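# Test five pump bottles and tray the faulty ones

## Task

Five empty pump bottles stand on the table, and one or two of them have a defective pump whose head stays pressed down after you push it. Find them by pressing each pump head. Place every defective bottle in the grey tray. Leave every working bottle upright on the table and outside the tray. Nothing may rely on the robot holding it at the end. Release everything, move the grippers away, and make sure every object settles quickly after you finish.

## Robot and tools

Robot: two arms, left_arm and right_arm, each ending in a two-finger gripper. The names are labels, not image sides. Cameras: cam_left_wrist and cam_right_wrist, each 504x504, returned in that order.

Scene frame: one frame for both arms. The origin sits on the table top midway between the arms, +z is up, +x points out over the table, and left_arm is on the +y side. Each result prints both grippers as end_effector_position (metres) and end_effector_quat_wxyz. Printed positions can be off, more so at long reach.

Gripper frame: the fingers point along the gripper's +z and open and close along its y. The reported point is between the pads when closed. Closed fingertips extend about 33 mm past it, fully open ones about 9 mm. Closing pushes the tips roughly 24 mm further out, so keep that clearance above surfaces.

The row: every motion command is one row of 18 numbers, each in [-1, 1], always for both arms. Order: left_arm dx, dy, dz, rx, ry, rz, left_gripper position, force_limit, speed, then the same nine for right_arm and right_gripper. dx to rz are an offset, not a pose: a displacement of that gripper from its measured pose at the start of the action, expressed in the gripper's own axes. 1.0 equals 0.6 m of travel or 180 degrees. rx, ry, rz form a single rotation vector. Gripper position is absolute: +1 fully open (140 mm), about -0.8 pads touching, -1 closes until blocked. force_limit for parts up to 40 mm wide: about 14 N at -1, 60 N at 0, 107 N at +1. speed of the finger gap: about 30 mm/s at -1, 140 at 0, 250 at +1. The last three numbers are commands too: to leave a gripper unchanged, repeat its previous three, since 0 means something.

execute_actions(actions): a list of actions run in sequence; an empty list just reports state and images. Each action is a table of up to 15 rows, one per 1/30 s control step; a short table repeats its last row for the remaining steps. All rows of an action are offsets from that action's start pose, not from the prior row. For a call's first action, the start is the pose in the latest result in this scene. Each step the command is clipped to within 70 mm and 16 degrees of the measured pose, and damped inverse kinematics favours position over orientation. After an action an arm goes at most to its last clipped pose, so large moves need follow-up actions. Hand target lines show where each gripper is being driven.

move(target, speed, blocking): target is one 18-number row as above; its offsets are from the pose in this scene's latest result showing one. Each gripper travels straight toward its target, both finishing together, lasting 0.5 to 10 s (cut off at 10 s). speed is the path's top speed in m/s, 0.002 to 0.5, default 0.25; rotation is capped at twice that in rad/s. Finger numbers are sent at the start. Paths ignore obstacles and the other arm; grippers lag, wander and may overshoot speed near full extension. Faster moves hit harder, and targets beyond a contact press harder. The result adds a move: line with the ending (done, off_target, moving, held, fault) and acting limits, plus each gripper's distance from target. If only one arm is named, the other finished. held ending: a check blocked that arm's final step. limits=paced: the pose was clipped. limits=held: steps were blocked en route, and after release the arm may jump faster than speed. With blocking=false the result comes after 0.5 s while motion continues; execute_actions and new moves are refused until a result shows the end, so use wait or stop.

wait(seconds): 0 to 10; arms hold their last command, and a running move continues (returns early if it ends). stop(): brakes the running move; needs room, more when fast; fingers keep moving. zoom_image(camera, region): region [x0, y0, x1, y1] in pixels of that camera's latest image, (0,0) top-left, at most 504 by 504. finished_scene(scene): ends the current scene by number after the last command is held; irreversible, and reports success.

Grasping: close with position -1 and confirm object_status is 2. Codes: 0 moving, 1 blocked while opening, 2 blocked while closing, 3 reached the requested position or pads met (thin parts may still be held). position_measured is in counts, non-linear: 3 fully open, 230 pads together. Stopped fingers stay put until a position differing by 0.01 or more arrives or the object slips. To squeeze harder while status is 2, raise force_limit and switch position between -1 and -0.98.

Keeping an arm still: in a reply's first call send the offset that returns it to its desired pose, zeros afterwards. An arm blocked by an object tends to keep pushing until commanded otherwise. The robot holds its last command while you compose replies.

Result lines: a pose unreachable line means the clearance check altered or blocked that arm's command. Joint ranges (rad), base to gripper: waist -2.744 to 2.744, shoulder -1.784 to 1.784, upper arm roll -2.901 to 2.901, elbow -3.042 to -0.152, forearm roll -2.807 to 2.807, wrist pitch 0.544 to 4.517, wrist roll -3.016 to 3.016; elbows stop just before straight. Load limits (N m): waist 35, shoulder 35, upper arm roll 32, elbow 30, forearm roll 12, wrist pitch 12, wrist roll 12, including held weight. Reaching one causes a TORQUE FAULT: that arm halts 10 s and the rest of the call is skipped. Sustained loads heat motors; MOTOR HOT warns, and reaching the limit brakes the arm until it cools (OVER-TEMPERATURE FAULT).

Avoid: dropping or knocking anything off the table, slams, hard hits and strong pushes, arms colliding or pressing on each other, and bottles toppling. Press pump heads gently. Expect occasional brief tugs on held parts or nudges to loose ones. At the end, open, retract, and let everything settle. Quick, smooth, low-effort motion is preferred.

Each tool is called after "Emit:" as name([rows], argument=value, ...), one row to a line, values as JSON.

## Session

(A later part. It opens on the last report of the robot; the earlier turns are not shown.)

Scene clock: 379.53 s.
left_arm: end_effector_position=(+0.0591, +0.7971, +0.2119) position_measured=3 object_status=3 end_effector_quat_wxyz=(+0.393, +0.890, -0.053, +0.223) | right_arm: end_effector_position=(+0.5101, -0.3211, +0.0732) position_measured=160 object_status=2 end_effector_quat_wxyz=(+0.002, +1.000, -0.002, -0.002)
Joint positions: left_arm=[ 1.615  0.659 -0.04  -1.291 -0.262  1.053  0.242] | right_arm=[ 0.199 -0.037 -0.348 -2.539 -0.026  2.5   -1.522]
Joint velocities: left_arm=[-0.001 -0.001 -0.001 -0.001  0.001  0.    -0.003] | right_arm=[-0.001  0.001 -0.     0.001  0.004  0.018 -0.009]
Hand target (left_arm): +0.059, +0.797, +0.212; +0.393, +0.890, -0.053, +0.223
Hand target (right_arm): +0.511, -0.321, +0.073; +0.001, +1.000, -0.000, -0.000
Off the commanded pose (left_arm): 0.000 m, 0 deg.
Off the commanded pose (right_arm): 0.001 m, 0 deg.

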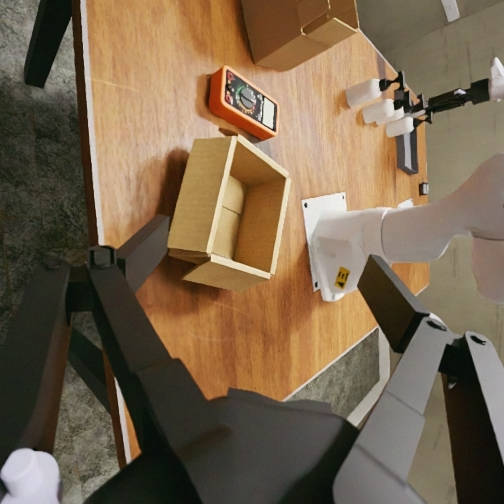

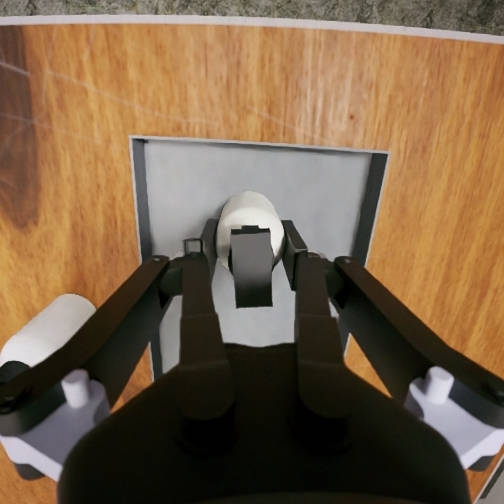

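Emit:
execute_actions([
  [[0,0,0,0,0,0,1,0,0,0.001,0,0.001,0.0013,0.0013,-0.0013,0,0,0],[0,0,0,0,0,0,1,0,0,0.001,0,0.001,0.0013,0.0013,-0.0013,0,0,0],[0,0,0,0,0,0,1,0,0,0.001,0,0.001,0.0013,0.0013,-0.0013,0,0,0],[0,0,0,0,0,0,1,0,0,0.001,0,0.001,0.0013,0.0013,-0.0013,0,0,0],[0,0,0,0,0,0,1,0,0,0.001,0,0.001,0.0013,0.0013,-0.0013,0,0,0],[0,0,0,0,0,0,1,0,0,0.001,0,0.0,0.0013,0.0013,-0.0013,0,0,0],[0,0,0,0,0,0,1,0,0,0.001,0,-0.003,0.0013,0.0013,-0.0013,0,0,0],[0,0,0,0,0,0,1,0,0,0.001,0,-0.008,0.0013,0.0013,-0.0013,0,0,0],[0,0,0,0,0,0,1,0,0,0.001,0,-0.015,0.0013,0.0013,-0.0013,0,0,0],[0,0,0,0,0,0,1,0,0,0.001,0,-0.024,0.0013,0.0013,-0.0013,0,0,0],[0,0,0,0,0,0,1,0,0,0.001,0,-0.034,0.0013,0.0013,-0.0013,0,0,0],[0,0,0,0,0,0,1,0,0,0.001,0,-0.045,0.0013,0.0013,-0.0013,0,0,0],[0,0,0,0,0,0,1,0,0,0.001,0,-0.057,0.0013,0.0013,-0.0013,0,0,0],[0,0,0,0,0,0,1,0,0,0.001,0,-0.069,0.0013,0.0013,-0.0013,0,0,0],[0,0,0,0,0,0,1,0,0,0.001,0,-0.081,0.0013,0.0013,-0.0013,0,0,0]],
  [[0,0,0,0,0,0,1,0,0,0,0,-0.05,0,0,0,0,0,0],[0,0,0,0,0,0,1,0,0,0,0,-0.062,0,0,0,0,0,0],[0,0,0,0,0,0,1,0,0,0,0,-0.074,0,0,0,0,0,0],[0,0,0,0,0,0,1,0,0,0,0,-0.086,0,0,0,0,0,0],[0,0,0,0,0,0,1,0,0,0,0,-0.098,0,0,0,0,0,0],[0,0,0,0,0,0,1,0,0,0,0,-0.110,0,0,0,0,0,0],[0,0,0,0,0,0,1,0,0,0,0,-0.122,0,0,0,0,0,0],[0,0,0,0,0,0,1,0,0,0,0,-0.133,0,0,0,0,0,0],[0,0,0,0,0,0,1,0,0,0,0,-0.143,0,0,0,0,0,0],[0,0,0,0,0,0,1,0,0,0,0,-0.151,0,0,0,0,0,0],[0,0,0,0,0,0,1,0,0,0,0,-0.157,0,0,0,0,0,0],[0,0,0,0,0,0,1,0,0,0,0,-0.16,0,0,0,0,0,0]],
])

Scene clock: 399.03 s.
left_arm: end_effector_position=(+0.0591, +0.7971, +0.2119) position_measured=3 object_status=3 end_effector_quat_wxyz=(+0.393, +0.890, -0.053, +0.223) | right_arm: end_effector_position=(+0.5280, -0.3177, +0.2036) position_measured=129 object_status=3 end_effector_quat_wxyz=(-0.008, +0.999, +0.010, +0.031)
Joint positions: left_arm=[ 1.615  0.659 -0.04  -1.291 -0.262  1.053  0.242] | right_arm=[ 0.185 -0.277 -0.324 -2.418 -0.092  2.215 -1.493]
Joint velocities: left_arm=[ 0.001  0.001  0.001  0.    -0.     0.    -0.   ] | right_arm=[-0.011 -0.041  0.023  0.05  -0.014 -0.241  0.034]
Hand target (left_arm): +0.059, +0.797, +0.212; +0.393, +0.890, -0.053, +0.223
Hand target (right_arm): +0.516, -0.320, +0.201; -0.004, +1.000, +0.005, +0.011
Off the commanded pose (left_arm): 0.000 m, 0 deg.
Off the commanded pose (right_arm): 0.013 m, 2 deg.

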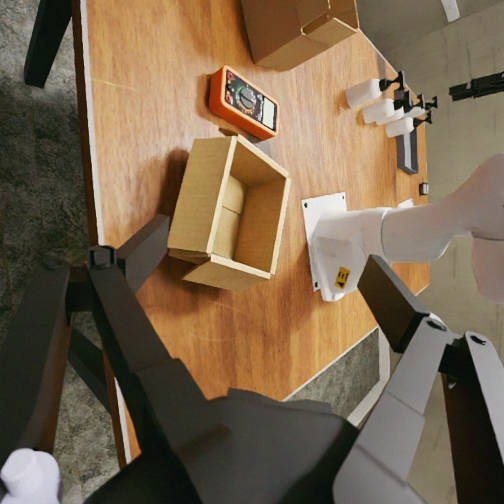

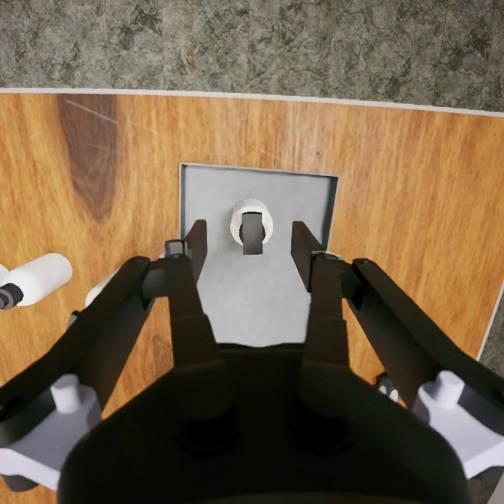

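Emit:
wait(seconds=0)

Scene clock: 400.03 s.
left_arm: end_effector_position=(+0.0591, +0.7971, +0.2119) position_measured=3 object_status=3 end_effector_quat_wxyz=(+0.393, +0.890, -0.053, +0.223) | right_arm: end_effector_position=(+0.5159, -0.3189, +0.2006) position_measured=129 object_status=3 end_effector_quat_wxyz=(-0.005, +1.000, +0.006, +0.012)
Joint positions: left_arm=[ 1.615  0.659 -0.04  -1.291 -0.262  1.053  0.242] | right_arm=[ 0.185 -0.278 -0.323 -2.416 -0.094  2.174 -1.483]
Joint velocities: left_arm=[-0.001 -0.     0.002 -0.     0.     0.001  0.001] | right_arm=[-0.001  0.001 -0.001 -0.001 -0.    -0.001  0.001]
Hand target (left_arm): +0.059, +0.797, +0.212; +0.393, +0.890, -0.053, +0.223
Hand target (right_arm): +0.516, -0.320, +0.201; -0.004, +1.000, +0.005, +0.011
Off the commanded pose (left_arm): 0.000 m, 0 deg.
Off the commanded pose (right_arm): 0.001 m, 0 deg.

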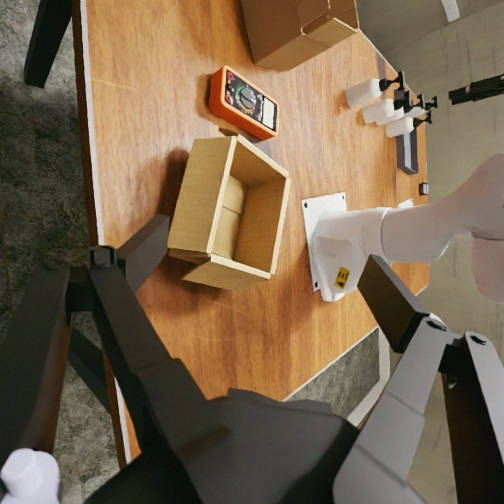

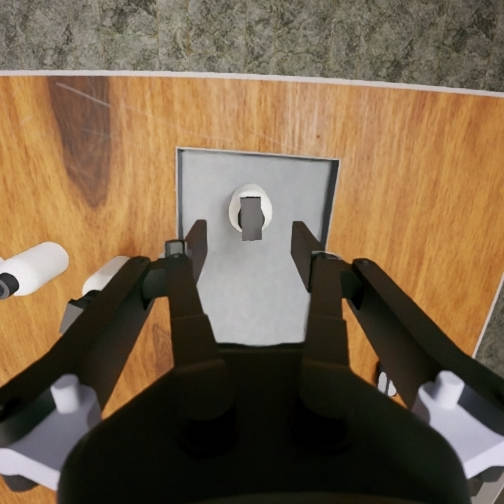

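Emit:
move(target=[0,0,0,0,0,0,1,0,0,-0.1708,-0.6502,0.0198,-0.0032,-0.0076,0.0708,0,0,0], speed=0.35)

Emit:
zoom_image(camera="cam_right_wrist", region=[170, 160, 330, 290])

Scene clock: 406.60 s.
left_arm: end_effector_position=(+0.0591, +0.7971, +0.2119) position_measured=3 object_status=3 end_effector_quat_wxyz=(+0.393, +0.890, -0.053, +0.223) | right_arm: end_effector_position=(+0.4123, +0.0701, +0.1897) position_measured=129 object_status=3 end_effector_quat_wxyz=(-0.003, +0.995, -0.101, -0.002)
Joint positions: left_arm=[ 1.615  0.659 -0.04  -1.291 -0.262  1.053  0.242] | right_arm=[ 0.423 -0.004  0.248 -2.154  0.009  2.154 -0.528]
Joint velocities: left_arm=[-0.001 -0.001 -0.     0.001 -0.     0.001  0.001] | right_arm=[ 0.002  0.001 -0.001  0.    -0.002 -0.001  0.031]
Hand target (left_arm): +0.059, +0.797, +0.212; +0.393, +0.890, -0.053, +0.223
Hand target (right_arm): +0.411, +0.070, +0.190; -0.001, +0.994, -0.105, -0.002
Off the commanded pose (left_arm): 0.000 m, 0 deg.
Off the commanded pose (right_arm): 0.003 m, 0 deg.
move: done

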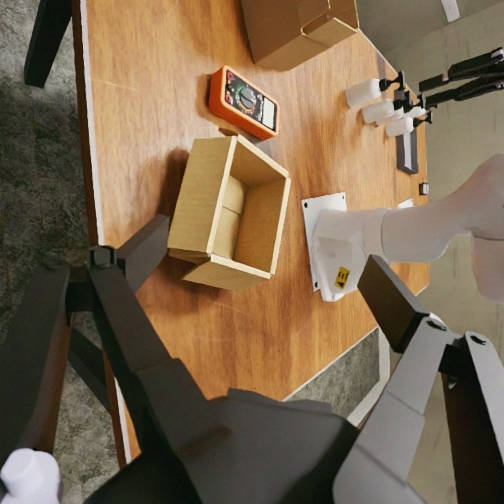

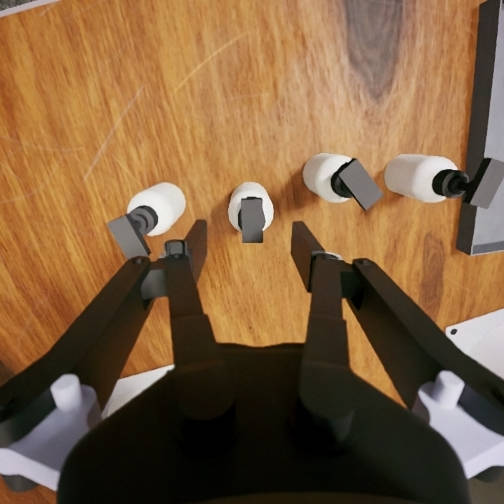

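Region (170, 160, 330, 290) of cam_right_wrist's 504x504 image, scaled by 3.150, with more detail than that image has; it fills the top 410 rows of this view, and the rest is white.

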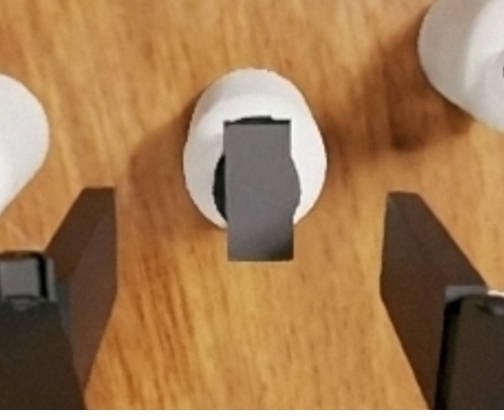

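Emit:
move(target=[0,0,0,0,0,0,1,0,0,-0.004,0.004,0.196,-0.0018,0.0015,0.0022,0,0,0], speed=0.13)

Scene clock: 418.20 s.
left_arm: end_effector_position=(+0.0591, +0.7971, +0.2119) position_measured=3 object_status=3 end_effector_quat_wxyz=(+0.393, +0.890, -0.053, +0.223) | right_arm: end_effector_position=(+0.4083, +0.0683, +0.0724) position_measured=129 object_status=3 end_effector_quat_wxyz=(+0.001, +0.995, -0.103, -0.001)
Joint positions: left_arm=[ 1.615  0.659 -0.04  -1.291 -0.262  1.053  0.242] | right_arm=[ 0.433  0.174  0.243 -2.269 -0.063  2.433 -0.47 ]
Joint velocities: left_arm=[ 0.     0.001 -0.002  0.001  0.    -0.     0.003] | right_arm=[ 0.    -0.001 -0.001  0.    -0.002  0.011  0.012]
Hand target (left_arm): +0.059, +0.797, +0.212; +0.393, +0.890, -0.053, +0.223
Hand target (right_arm): +0.410, +0.069, +0.072; +0.000, +0.994, -0.105, +0.001
Off the commanded pose (left_arm): 0.000 m, 0 deg.
Off the commanded pose (right_arm): 0.001 m, 0 deg.
move: done

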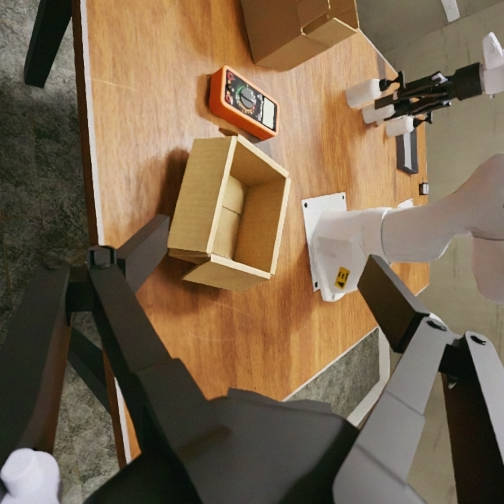

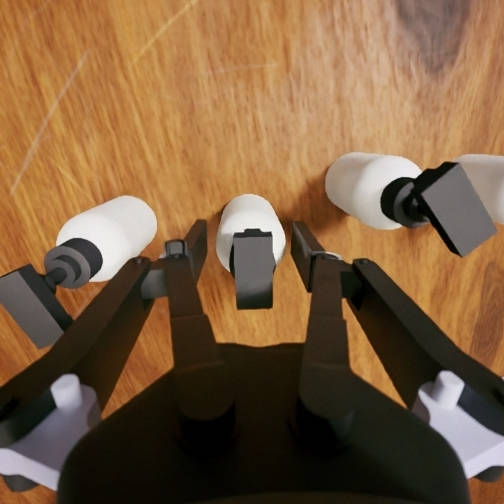

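Well centred. Close, then lift.

Emit:
execute_actions([
  [[0,0,0,0,0,0,1,0,0,0.001,0,0,0,0,0,-1,0,0]],
])

Scene clock: 419.73 s.
left_arm: end_effector_position=(+0.0591, +0.7971, +0.2119) position_measured=3 object_status=3 end_effector_quat_wxyz=(+0.393, +0.890, -0.053, +0.223) | right_arm: end_effector_position=(+0.4090, +0.0690, +0.0731) position_measured=160 object_status=2 end_effector_quat_wxyz=(+0.000, +0.995, -0.104, -0.000)
Joint positions: left_arm=[ 1.615  0.659 -0.04  -1.291 -0.262  1.053  0.242] | right_arm=[ 0.433  0.173  0.243 -2.268 -0.063  2.435 -0.467]
Joint velocities: left_arm=[ 0.001  0.     0.001 -0.    -0.002  0.001  0.   ] | right_arm=[ 0.001  0.001 -0.    -0.002  0.001  0.001  0.001]
Hand target (left_arm): +0.059, +0.797, +0.212; +0.393, +0.890, -0.053, +0.223
Hand target (right_arm): +0.409, +0.068, +0.072; +0.001, +0.995, -0.103, -0.001
Off the commanded pose (left_arm): 0.000 m, 0 deg.
Off the commanded pose (right_arm): 0.001 m, 0 deg.

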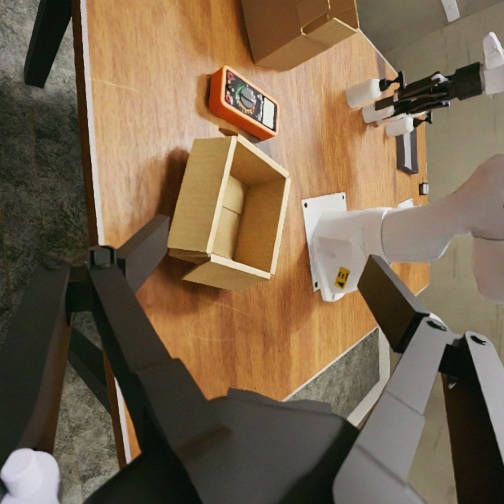

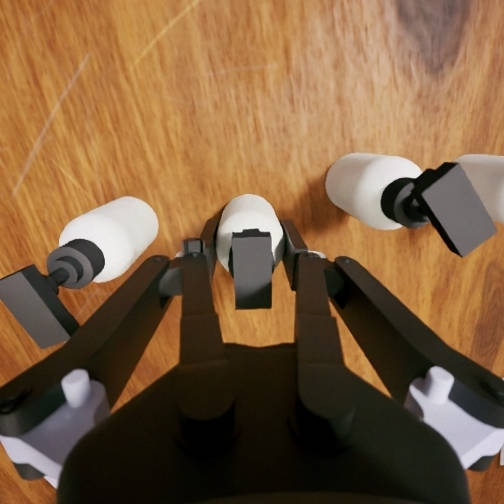

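Emit:
move(target=[0,0,0,0,0,0,1,0,0,-0.005,0.02,-0.283,0,0,0,-1,0,0], speed=0.27)

Scene clock: 423.30 s.
left_arm: end_effector_position=(+0.0591, +0.7971, +0.2119) position_measured=3 object_status=3 end_effector_quat_wxyz=(+0.393, +0.890, -0.053, +0.223) | right_arm: end_effector_position=(+0.4035, +0.0593, +0.2432) position_measured=160 object_status=2 end_effector_quat_wxyz=(-0.001, +0.995, -0.105, +0.002)
Joint positions: left_arm=[ 1.615  0.659 -0.04  -1.291 -0.262  1.053  0.242] | right_arm=[ 0.427 -0.098  0.24  -2.119  0.024  2.028 -0.532]
Joint velocities: left_arm=[-0.     0.001 -0.001 -0.001  0.     0.     0.   ] | right_arm=[ 0.    -0.002  0.001  0.001  0.    -0.009 -0.008]
Hand target (left_arm): +0.059, +0.797, +0.212; +0.393, +0.890, -0.053, +0.223
Hand target (right_arm): +0.403, +0.058, +0.243; -0.001, +0.995, -0.104, -0.001
Off the commanded pose (left_arm): 0.000 m, 0 deg.
Off the commanded pose (right_arm): 0.002 m, 0 deg.
move: done

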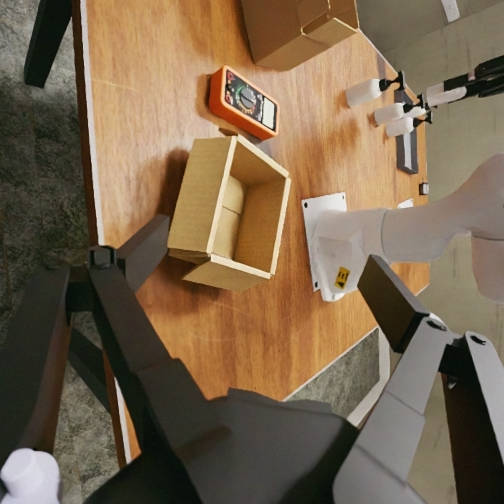

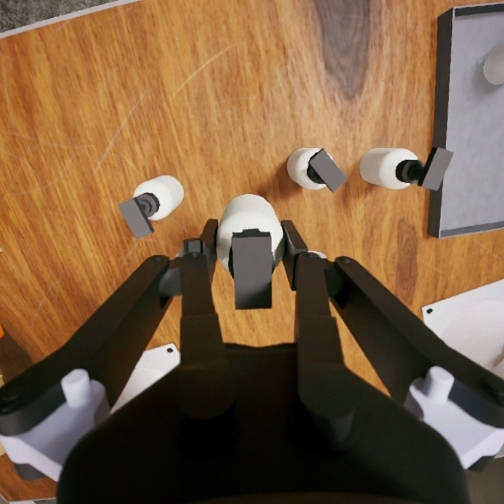

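Emit:
move(target=[0,0,0,0,0,0,1,0,0,0.1672,0.6108,0.012,-0.0008,-0.0012,0,-1,0,0], speed=0.4)

Scene clock: 428.47 s.
left_arm: end_effector_position=(+0.0591, +0.7971, +0.2119) position_measured=3 object_status=3 end_effector_quat_wxyz=(+0.393, +0.890, -0.053, +0.223) | right_arm: end_effector_position=(+0.4240, -0.3183, +0.2355) position_measured=160 object_status=2 end_effector_quat_wxyz=(-0.002, +0.994, -0.111, +0.001)
Joint positions: left_arm=[ 1.615  0.659 -0.04  -1.291 -0.262  1.053  0.242] | right_arm=[ 0.263 -0.621 -0.361 -2.585 -0.222  1.988 -1.119]
Joint velocities: left_arm=[ 0.    -0.002  0.001  0.001 -0.    -0.001 -0.001] | right_arm=[ 0.001 -0.    -0.001  0.001 -0.003 -0.001 -0.029]
Hand target (left_arm): +0.059, +0.797, +0.212; +0.393, +0.890, -0.053, +0.223
Hand target (right_arm): +0.423, -0.319, +0.236; -0.001, +0.995, -0.104, +0.000
Off the commanded pose (left_arm): 0.000 m, 0 deg.
Off the commanded pose (right_arm): 0.002 m, 1 deg.
move: done

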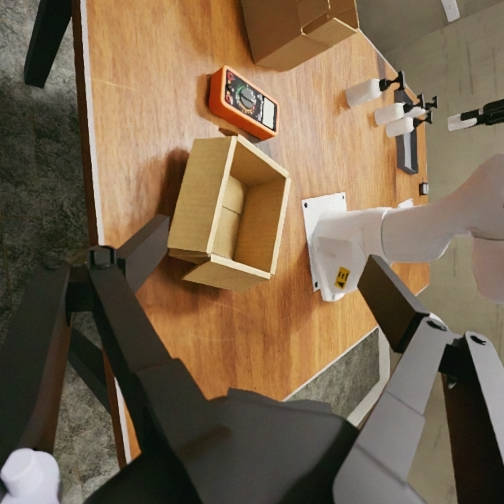

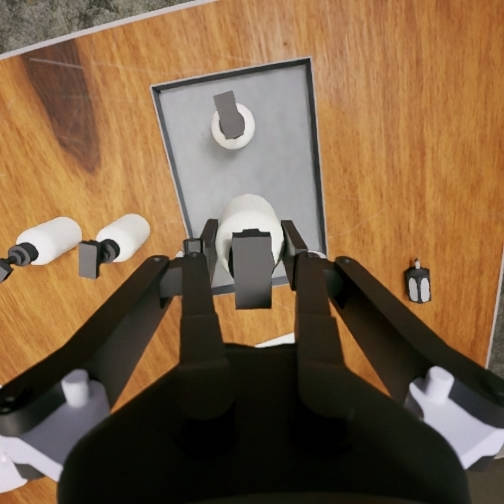

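Emit:
move(target=[0,0,0,0,0,0,1,0,0,0,0.002,0.2645,-0.0013,-0.0005,-0.004,-1,0,0], speed=0.18)

Emit:
zoom_image(camera="cam_left_wrist", region=[370, 70, 470, 190])

Scene clock: 431.93 s.
left_arm: end_effector_position=(+0.0591, +0.7971, +0.2119) position_measured=3 object_status=3 end_effector_quat_wxyz=(+0.393, +0.890, -0.053, +0.223) | right_arm: end_effector_position=(+0.4224, -0.3203, +0.0767) position_measured=160 object_status=2 end_effector_quat_wxyz=(+0.002, +0.994, -0.106, -0.002)
Joint positions: left_arm=[ 1.615  0.659 -0.04  -1.291 -0.262  1.053  0.242] | right_arm=[ 0.295 -0.323 -0.478 -2.806 -0.251  2.497 -1.142]
Joint velocities: left_arm=[-0.001  0.     0.    -0.    -0.     0.001 -0.   ] | right_arm=[ 0.005  0.001 -0.004 -0.    -0.     0.011 -0.003]
Hand target (left_arm): +0.059, +0.797, +0.212; +0.393, +0.890, -0.053, +0.223
Hand target (right_arm): +0.424, -0.320, +0.077; +0.000, +0.994, -0.106, -0.000
Off the commanded pose (left_arm): 0.000 m, 0 deg.
Off the commanded pose (right_arm): 0.002 m, 0 deg.
move: done

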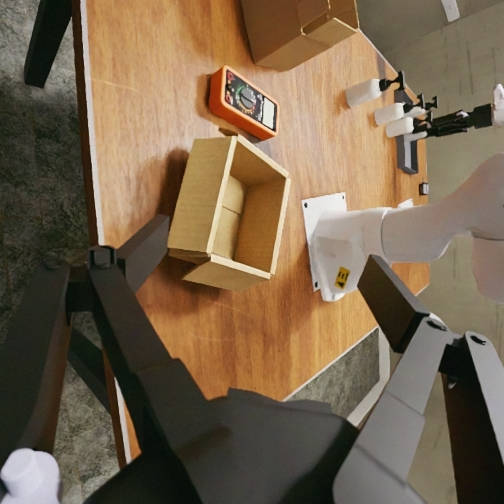

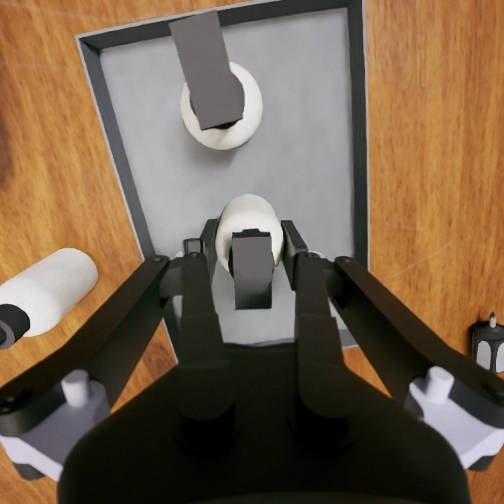

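Region (370, 70, 470, 190) of cam_left_wrist's 504x504 image, scaled by 4.200, with more detail than that image has.

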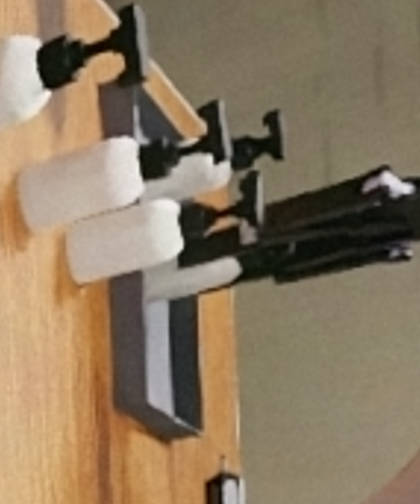

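Emit:
execute_actions([
  [[0,0,0,0,0,0,1,0,0,0.002,0,0.001,0.0013,0.0011,0,-1,0,0],[0,0,0,0,0,0,1,0,0,0.002,0,0.0025,0.0013,0.0011,0,-1,0,0],[0,0,0,0,0,0,1,0,0,0.002,0,0.004,0.0013,0.0011,0,-1,0,0],[0,0,0,0,0,0,1,0,0,0.002,0,0.005,0.0013,0.0011,0,-1,0,0],[0,0,0,0,0,0,1,0,0,0.002,0,0.005,0.0013,0.0011,0,-1,0,0],[0,0,0,0,0,0,1,0,0,0.002,0,0.005,0.0013,0.0011,0,-1,0,0],[0,0,0,0,0,0,1,0,0,0.002,0,0.005,0.0013,0.0011,0,-1,0,0],[0,0,0,0,0,0,1,0,0,0.002,0,0.005,0.0013,0.0011,0,0.1,0,0]],
])

Emit:
move(target=[0,0,0,0,0,0,1,0,0,0,0,-0.3,0,0,0,0.1,0,0], speed=0.25)

Emit:
zoom_image(camera="cam_left_wrist", region=[330, 50, 470, 190])

Scene clock: 437.10 s.
left_arm: end_effector_position=(+0.0591, +0.7971, +0.2119) position_measured=3 object_status=3 end_effector_quat_wxyz=(+0.393, +0.890, -0.053, +0.223) | right_arm: end_effector_position=(+0.4238, -0.3211, +0.0746) position_measured=117 object_status=0 end_effector_quat_wxyz=(+0.001, +0.994, -0.107, -0.000)
Joint positions: left_arm=[ 1.615  0.659 -0.04  -1.291 -0.262  1.053  0.242] | right_arm=[ 0.296 -0.316 -0.483 -2.807 -0.251  2.509 -1.143]
Joint velocities: left_arm=[-0.    -0.001  0.002 -0.     0.002 -0.     0.001] | right_arm=[ 0.001 -0.001 -0.001 -0.     0.     0.005  0.001]
Hand target (left_arm): +0.059, +0.797, +0.212; +0.393, +0.890, -0.053, +0.223
Hand target (right_arm): +0.424, -0.321, +0.074; +0.000, +0.994, -0.107, -0.000
Off the commanded pose (left_arm): 0.000 m, 0 deg.
Off the commanded pose (right_arm): 0.001 m, 0 deg.

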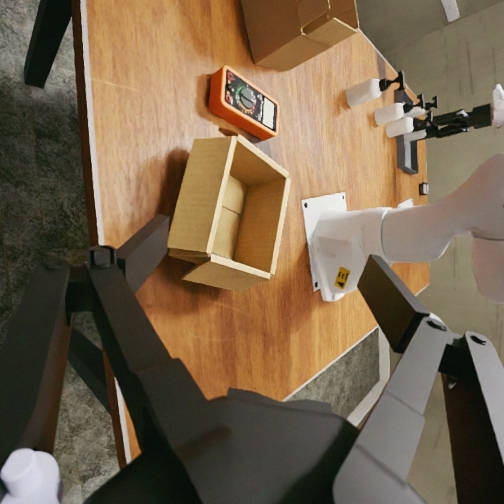

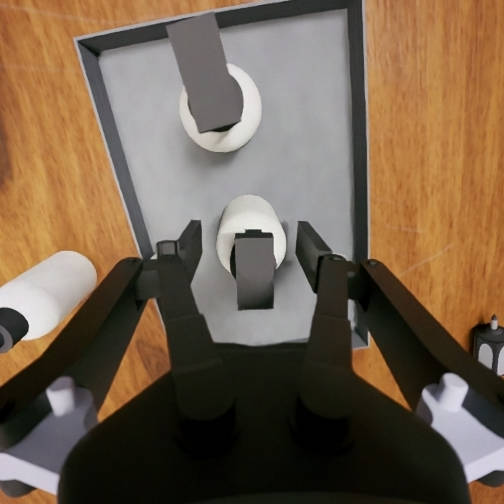

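Scene clock: 438.63 s.
left_arm: end_effector_position=(+0.0591, +0.7971, +0.2119) position_measured=3 object_status=3 end_effector_quat_wxyz=(+0.393, +0.890, -0.053, +0.223) | right_arm: end_effector_position=(+0.4246, -0.3204, +0.2533) position_measured=117 object_status=3 end_effector_quat_wxyz=(+0.002, +0.995, -0.104, +0.001)
Joint positions: left_arm=[ 1.615  0.659 -0.04  -1.291 -0.262  1.053  0.242] | right_arm=[ 0.264 -0.63  -0.35  -2.545 -0.222  1.937 -1.131]
Joint velocities: left_arm=[ 0.    -0.001 -0.     0.    -0.     0.     0.   ] | right_arm=[ 0.    -0.     0.001  0.     0.001 -0.01   0.002]
Hand target (left_arm): +0.059, +0.797, +0.212; +0.393, +0.890, -0.053, +0.223
Hand target (right_arm): +0.424, -0.320, +0.254; +0.001, +0.994, -0.106, -0.001
Off the commanded pose (left_arm): 0.000 m, 0 deg.
Off the commanded pose (right_arm): 0.001 m, 0 deg.
move: done

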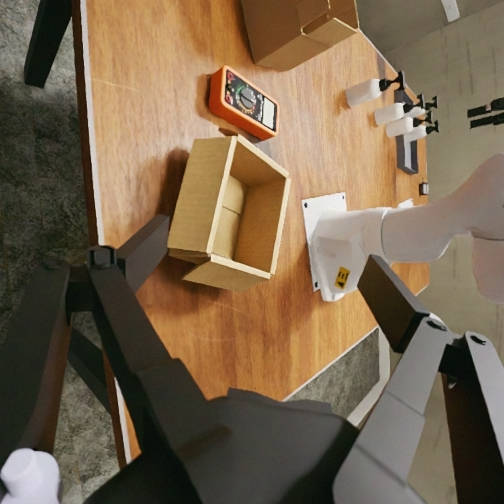

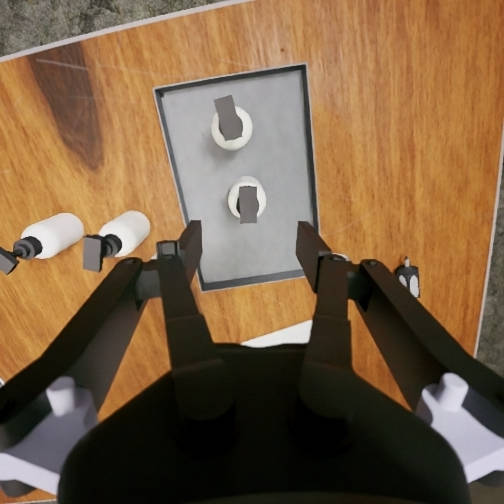

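Region (330, 50, 470, 190) of cam_left_wrist's 504x504 image, scaled by 3.600, with more detail than that image has.

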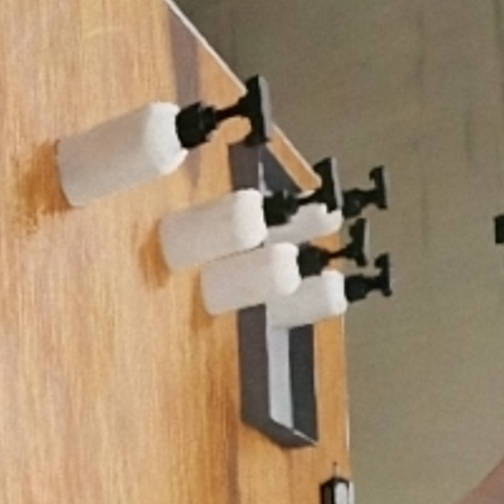

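Emit:
move(target=[0,0,0,0,0,0,1,0,0,0,0,-0.13,0,0,0,0.1,0,0], speed=0.25)

Emit:
finished_scene(scene=1)

Scene clock: 443.20 s.
left_arm: end_effector_position=(+0.0591, +0.7971, +0.2119) position_measured=3 object_status=3 end_effector_quat_wxyz=(+0.393, +0.890, -0.053, +0.223) | right_arm: end_effector_position=(+0.4256, -0.3208, +0.3310) position_measured=117 object_status=3 end_effector_quat_wxyz=(+0.002, +0.994, -0.105, +0.003)
Joint positions: left_arm=[ 1.615  0.659 -0.04  -1.291 -0.262  1.053  0.242] | right_arm=[ 0.277 -0.65  -0.318 -2.363 -0.199  1.739 -1.132]
Joint velocities: left_arm=[ 0.     0.001  0.    -0.     0.001 -0.001  0.001] | right_arm=[ 0.004 -0.002  0.001 -0.001 -0.    -0.01   0.001]
Hand target (left_arm): +0.059, +0.797, +0.212; +0.393, +0.890, -0.053, +0.223
Hand target (right_arm): +0.424, -0.320, +0.331; +0.002, +0.995, -0.104, +0.001
Off the commanded pose (left_arm): 0.000 m, 0 deg.
Off the commanded pose (right_arm): 0.001 m, 0 deg.
move: done

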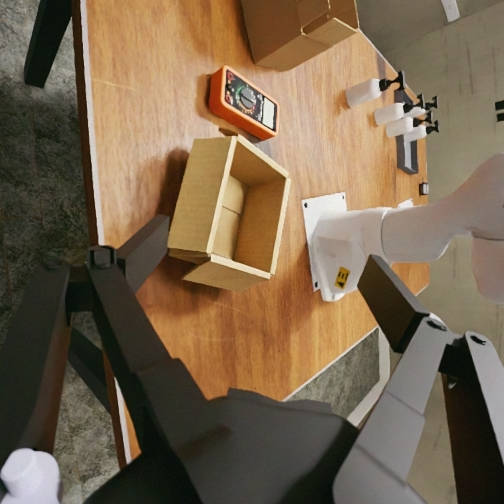

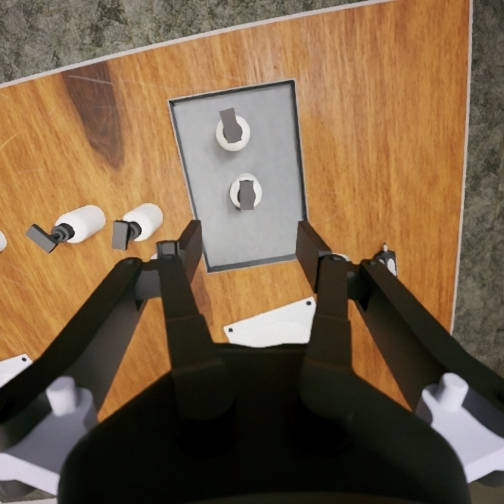

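The scene is finished: the task was done.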